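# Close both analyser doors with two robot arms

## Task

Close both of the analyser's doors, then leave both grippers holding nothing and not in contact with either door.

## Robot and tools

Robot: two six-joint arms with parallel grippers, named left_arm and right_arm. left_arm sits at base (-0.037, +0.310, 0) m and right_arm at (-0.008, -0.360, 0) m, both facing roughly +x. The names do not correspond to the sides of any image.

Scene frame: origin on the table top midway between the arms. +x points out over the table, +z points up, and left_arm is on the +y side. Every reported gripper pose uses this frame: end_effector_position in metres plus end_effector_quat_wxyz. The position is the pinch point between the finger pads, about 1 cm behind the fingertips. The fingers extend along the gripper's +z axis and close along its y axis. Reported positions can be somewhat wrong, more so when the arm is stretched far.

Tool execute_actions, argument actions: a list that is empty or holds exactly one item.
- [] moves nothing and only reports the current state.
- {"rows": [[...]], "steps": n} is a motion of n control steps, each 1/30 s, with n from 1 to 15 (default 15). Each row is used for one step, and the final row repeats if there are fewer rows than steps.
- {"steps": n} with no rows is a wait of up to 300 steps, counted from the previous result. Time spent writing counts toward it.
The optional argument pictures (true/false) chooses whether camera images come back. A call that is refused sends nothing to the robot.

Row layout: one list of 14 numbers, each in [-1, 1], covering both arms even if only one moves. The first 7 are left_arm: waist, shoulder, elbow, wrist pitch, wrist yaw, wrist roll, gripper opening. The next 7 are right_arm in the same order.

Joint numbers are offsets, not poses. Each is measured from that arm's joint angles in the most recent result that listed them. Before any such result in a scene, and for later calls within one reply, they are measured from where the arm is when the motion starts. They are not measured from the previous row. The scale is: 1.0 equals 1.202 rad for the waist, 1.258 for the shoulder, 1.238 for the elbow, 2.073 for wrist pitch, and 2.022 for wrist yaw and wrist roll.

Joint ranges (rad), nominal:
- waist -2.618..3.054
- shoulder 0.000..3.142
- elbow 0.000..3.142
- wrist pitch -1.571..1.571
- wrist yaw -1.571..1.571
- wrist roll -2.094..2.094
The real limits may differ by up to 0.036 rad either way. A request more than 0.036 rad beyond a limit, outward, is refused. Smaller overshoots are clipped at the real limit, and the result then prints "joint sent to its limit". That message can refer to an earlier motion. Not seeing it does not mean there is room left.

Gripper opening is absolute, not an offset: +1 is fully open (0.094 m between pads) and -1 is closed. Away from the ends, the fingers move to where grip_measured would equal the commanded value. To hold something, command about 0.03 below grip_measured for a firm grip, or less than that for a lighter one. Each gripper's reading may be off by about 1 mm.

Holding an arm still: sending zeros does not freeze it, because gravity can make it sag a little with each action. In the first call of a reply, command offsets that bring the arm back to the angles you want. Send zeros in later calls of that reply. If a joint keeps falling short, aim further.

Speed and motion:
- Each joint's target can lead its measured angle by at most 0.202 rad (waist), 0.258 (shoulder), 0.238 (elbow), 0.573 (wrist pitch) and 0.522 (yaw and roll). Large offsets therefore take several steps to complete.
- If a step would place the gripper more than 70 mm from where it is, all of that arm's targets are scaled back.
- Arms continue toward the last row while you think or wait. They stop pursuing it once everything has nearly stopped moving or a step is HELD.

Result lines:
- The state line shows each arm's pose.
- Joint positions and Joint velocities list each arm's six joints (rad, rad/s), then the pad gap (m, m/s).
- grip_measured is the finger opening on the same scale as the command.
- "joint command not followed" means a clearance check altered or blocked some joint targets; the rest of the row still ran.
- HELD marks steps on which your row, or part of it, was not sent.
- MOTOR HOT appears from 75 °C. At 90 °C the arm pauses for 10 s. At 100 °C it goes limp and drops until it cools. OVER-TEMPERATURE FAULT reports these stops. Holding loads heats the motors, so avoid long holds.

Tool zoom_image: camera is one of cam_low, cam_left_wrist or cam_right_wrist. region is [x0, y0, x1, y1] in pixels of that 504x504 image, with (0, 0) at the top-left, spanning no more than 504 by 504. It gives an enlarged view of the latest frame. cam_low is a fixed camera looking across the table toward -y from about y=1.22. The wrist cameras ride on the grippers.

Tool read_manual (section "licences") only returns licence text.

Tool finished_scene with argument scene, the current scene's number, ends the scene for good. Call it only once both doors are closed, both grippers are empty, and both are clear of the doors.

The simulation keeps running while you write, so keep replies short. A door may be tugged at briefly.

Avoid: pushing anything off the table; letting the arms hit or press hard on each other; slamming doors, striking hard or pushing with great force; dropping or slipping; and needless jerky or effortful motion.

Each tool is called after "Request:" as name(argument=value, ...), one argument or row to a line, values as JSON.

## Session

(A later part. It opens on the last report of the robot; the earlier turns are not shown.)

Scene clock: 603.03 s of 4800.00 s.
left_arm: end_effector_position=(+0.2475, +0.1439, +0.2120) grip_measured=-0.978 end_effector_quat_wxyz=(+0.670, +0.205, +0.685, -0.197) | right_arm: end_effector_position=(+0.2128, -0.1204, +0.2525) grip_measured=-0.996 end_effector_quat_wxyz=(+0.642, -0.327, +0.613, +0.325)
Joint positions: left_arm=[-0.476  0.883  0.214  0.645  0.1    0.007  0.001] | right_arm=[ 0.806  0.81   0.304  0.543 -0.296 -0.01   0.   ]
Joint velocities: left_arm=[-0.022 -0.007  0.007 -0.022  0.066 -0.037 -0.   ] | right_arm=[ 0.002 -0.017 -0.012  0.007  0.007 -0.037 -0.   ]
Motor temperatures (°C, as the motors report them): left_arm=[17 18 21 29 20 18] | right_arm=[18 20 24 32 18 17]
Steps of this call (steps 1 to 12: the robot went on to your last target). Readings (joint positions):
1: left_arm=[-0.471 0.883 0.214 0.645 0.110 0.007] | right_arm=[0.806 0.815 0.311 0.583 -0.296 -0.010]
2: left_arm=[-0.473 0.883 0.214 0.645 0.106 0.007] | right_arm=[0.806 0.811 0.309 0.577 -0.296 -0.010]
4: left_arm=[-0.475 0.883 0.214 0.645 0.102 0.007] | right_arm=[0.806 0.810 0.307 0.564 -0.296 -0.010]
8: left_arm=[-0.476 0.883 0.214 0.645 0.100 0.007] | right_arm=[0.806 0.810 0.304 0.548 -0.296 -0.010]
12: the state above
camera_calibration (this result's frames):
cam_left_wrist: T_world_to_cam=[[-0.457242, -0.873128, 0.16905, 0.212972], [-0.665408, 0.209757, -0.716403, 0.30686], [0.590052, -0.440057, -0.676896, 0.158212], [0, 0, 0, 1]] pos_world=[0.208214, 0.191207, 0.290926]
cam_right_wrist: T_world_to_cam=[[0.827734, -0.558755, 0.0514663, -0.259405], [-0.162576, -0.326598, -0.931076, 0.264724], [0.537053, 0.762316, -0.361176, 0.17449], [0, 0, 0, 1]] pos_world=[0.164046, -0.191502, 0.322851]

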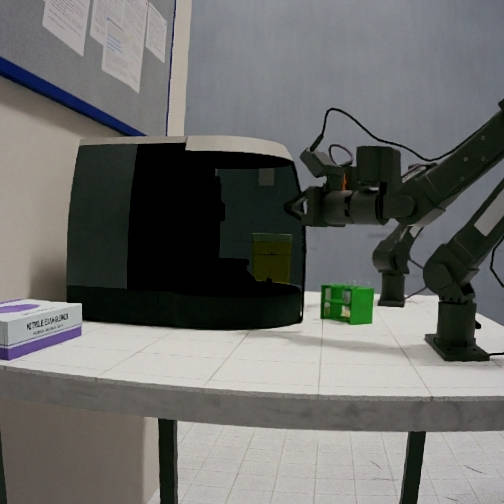

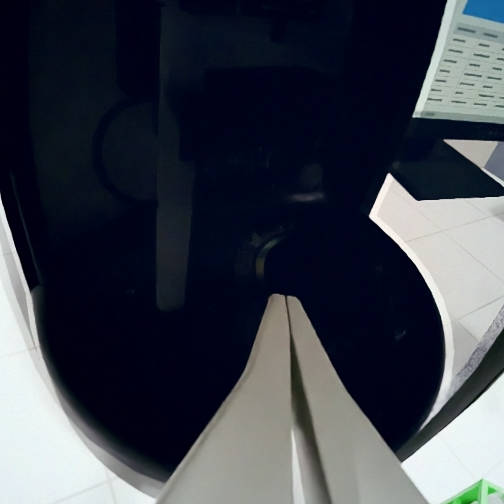

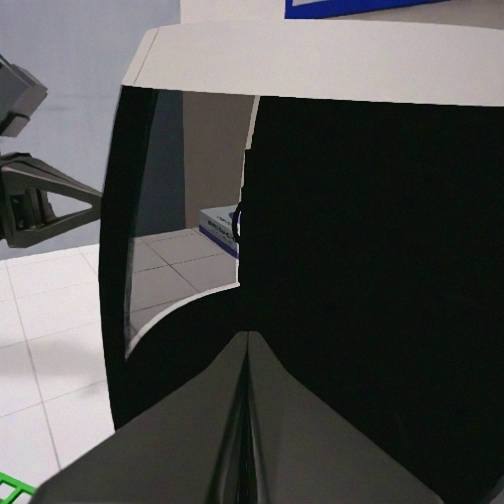

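Request:
execute_actions(
  actions=[
    {"rows": [[0,-0.012,0,-0.002,0,0,-1, 0,0,0.02,0,0,0,-1],[0,-0.025,0.003,-0.007,0,0,-1, 0,0,0.02,0,0,0,-1],[0,-0.043,0.01,-0.015,0,0,-1, 0,0,0.02,0,0,0,-1],[0,-0.066,0.02,-0.025,0,0,-1, 0,0,0.02,0,0,0,-1],[0,-0.093,0.031,-0.037,0,0,-1, 0,0,0.02,0,0,0,-1],[0,-0.123,0.043,-0.05,0,0,-1, 0,0,0.02,0,0,0,-1],[0,-0.156,0.056,-0.064,0,0,-1, 0,0,0.02,0,0,0,-1],[0,-0.19,0.069,-0.078,0,0,-1, 0,0,0.02,0,0,0,-1],[0,-0.223,0.082,-0.092,0,0,-1, 0,0,0.02,0,0,0,-1],[0,-0.255,0.093,-0.105,0,0,-1, 0,0,0.02,0,0,0,-1],[0,-0.284,0.104,-0.117,0,0,-1, 0,0,0.02,0,0,0,-1],[0,-0.308,0.113,-0.127,0,0,-1, 0,0,0.02,0,0,0,-1],[0,-0.327,0.12,-0.135,0,0,-1, 0,0,0.02,0,0,0,-1],[0,-0.34,0.124,-0.14,0,0,-1, 0,0,0.02,0,0,0,-1],[0,-0.344,0.126,-0.142,0,0,-1, 0,0,0.02,0,0,0,-1]], "steps": 15},
  ],
  pictures=false,
)

Request:
execute_actions(
  actions=[
    {"steps": 15},
  ],
)

Scene clock: 615.80 s of 4800.00 s.
left_arm: end_effector_position=(+0.1975, +0.1696, +0.3416) grip_measured=-0.978 end_effector_quat_wxyz=(+0.777, +0.181, +0.563, -0.217) | right_arm: end_effector_position=(+0.2128, -0.1203, +0.2519) grip_measured=-0.996 end_effector_quat_wxyz=(+0.641, -0.327, +0.613, +0.325)
Joint positions: left_arm=[-0.476  0.483  0.343  0.447  0.1    0.007  0.001] | right_arm=[ 0.806  0.81   0.304  0.541 -0.296 -0.01   0.   ]
Joint velocities: left_arm=[-0.002 -0.613  0.286 -0.183 -0.007 -0.007 -0.002] | right_arm=[ 0.002  0.017  0.007 -0.066 -0.022  0.037 -0.001]
Motor temperatures (°C, as the motors report them): left_arm=[17 18 22 30 20 18] | right_arm=[18 20 23 31 18 17]
Steps of this call (steps 1 to 30: the robot went on to your last target; steps 31 to 90: nothing new was sent; then 9.27 s passed at rest; steps 91 to 105: all 15 steps of this action). Readings (joint positions):
91: left_arm=[-0.476 0.880 0.212 0.645 0.100 0.007] | right_arm=[0.806 0.810 0.304 0.541 -0.296 -0.010]
92: left_arm=[-0.476 0.876 0.210 0.642 0.100 0.007] | right_arm=[0.806 0.810 0.304 0.541 -0.296 -0.010]
94: left_arm=[-0.476 0.860 0.210 0.632 0.100 0.007] | right_arm=[0.806 0.810 0.304 0.541 -0.296 -0.010]
98: left_arm=[-0.476 0.742 0.231 0.555 0.100 0.007] | right_arm=[0.806 0.810 0.304 0.541 -0.296 -0.010]
105: the state above

Scene clock: 616.30 s of 4800.00 s.
left_arm: end_effector_position=(+0.1960, +0.1704, +0.3364) grip_measured=-0.978 end_effector_quat_wxyz=(+0.766, +0.184, +0.577, -0.215) | right_arm: end_effector_position=(+0.2128, -0.1203, +0.2519) grip_measured=-0.996 end_effector_quat_wxyz=(+0.641, -0.327, +0.613, +0.325)
Joint positions: left_arm=[-0.476  0.456  0.356  0.371  0.1    0.007  0.001] | right_arm=[ 0.806  0.81   0.304  0.541 -0.296 -0.01   0.   ]
Joint velocities: left_arm=[ 0.007  0.002 -0.017 -0.051 -0.051 -0.125  0.   ] | right_arm=[ 0.002  0.012  0.007 -0.007  0.022  0.007 -0.   ]
Motor temperatures (°C, as the motors report them): left_arm=[17 18 22 30 20 18] | right_arm=[18 20 23 31 18 17]
Steps of this call (steps 1 to 15: the robot went on to your last target). Readings (joint positions):
1: left_arm=[-0.476 0.467 0.351 0.444 0.100 0.007] | right_arm=[0.806 0.810 0.304 0.541 -0.296 -0.010]
2: left_arm=[-0.476 0.459 0.355 0.441 0.100 0.007] | right_arm=[0.806 0.810 0.304 0.541 -0.296 -0.010]
4: left_arm=[-0.476 0.456 0.356 0.427 0.100 0.007] | right_arm=[0.806 0.810 0.304 0.541 -0.296 -0.010]
8: left_arm=[-0.476 0.456 0.356 0.388 0.100 0.007] | right_arm=[0.806 0.810 0.304 0.541 -0.296 -0.010]
15: the state above
camera_calibration (this result's frames):
cam_left_wrist: T_world_to_cam=[[-0.501225, -0.850353, 0.160228, 0.199241], [-0.4546, 0.101213, -0.884926, 0.390022], [0.736283, -0.516387, -0.437301, 0.188238], [0, 0, 0, 1]] pos_world=[0.138572, 0.227154, 0.395533]
cam_right_wrist: T_world_to_cam=[[0.827826, -0.558683, 0.0507612, -0.259216], [-0.164254, -0.32791, -0.93032, 0.264227], [0.536399, 0.761806, -0.363219, 0.174866], [0, 0, 0, 1]] pos_world=[0.164188, -0.191391, 0.322488]

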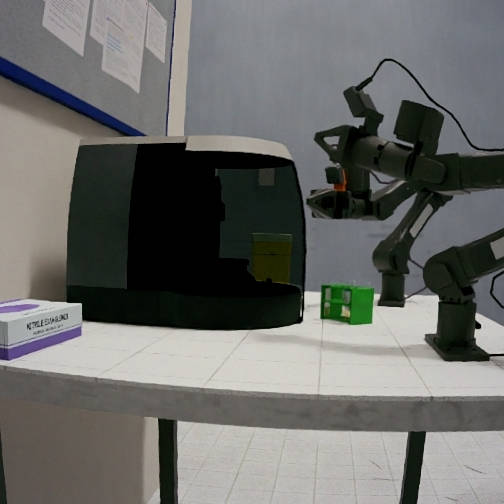

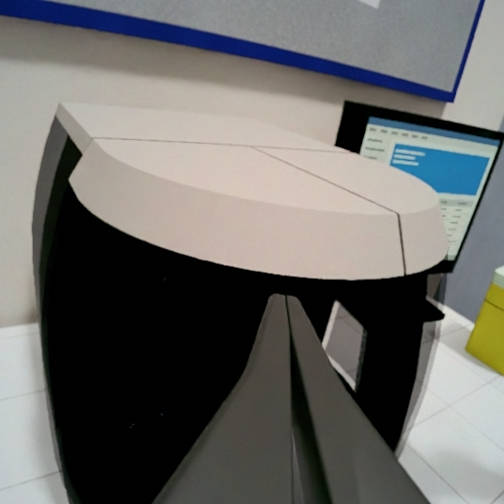

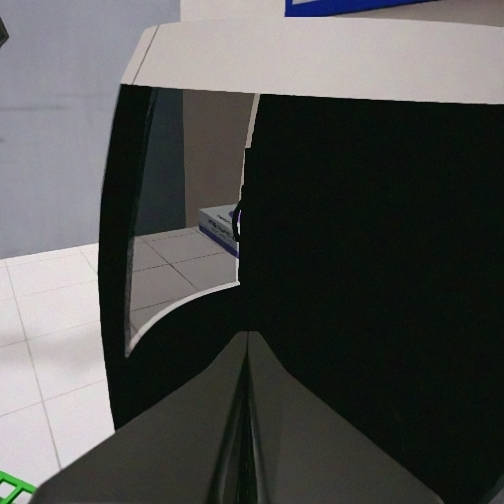

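Both doors are flush and closed, and neither hand is touching them.

Request:
finished_scene(
  scene=1,
)

The scene is finished: the task was done.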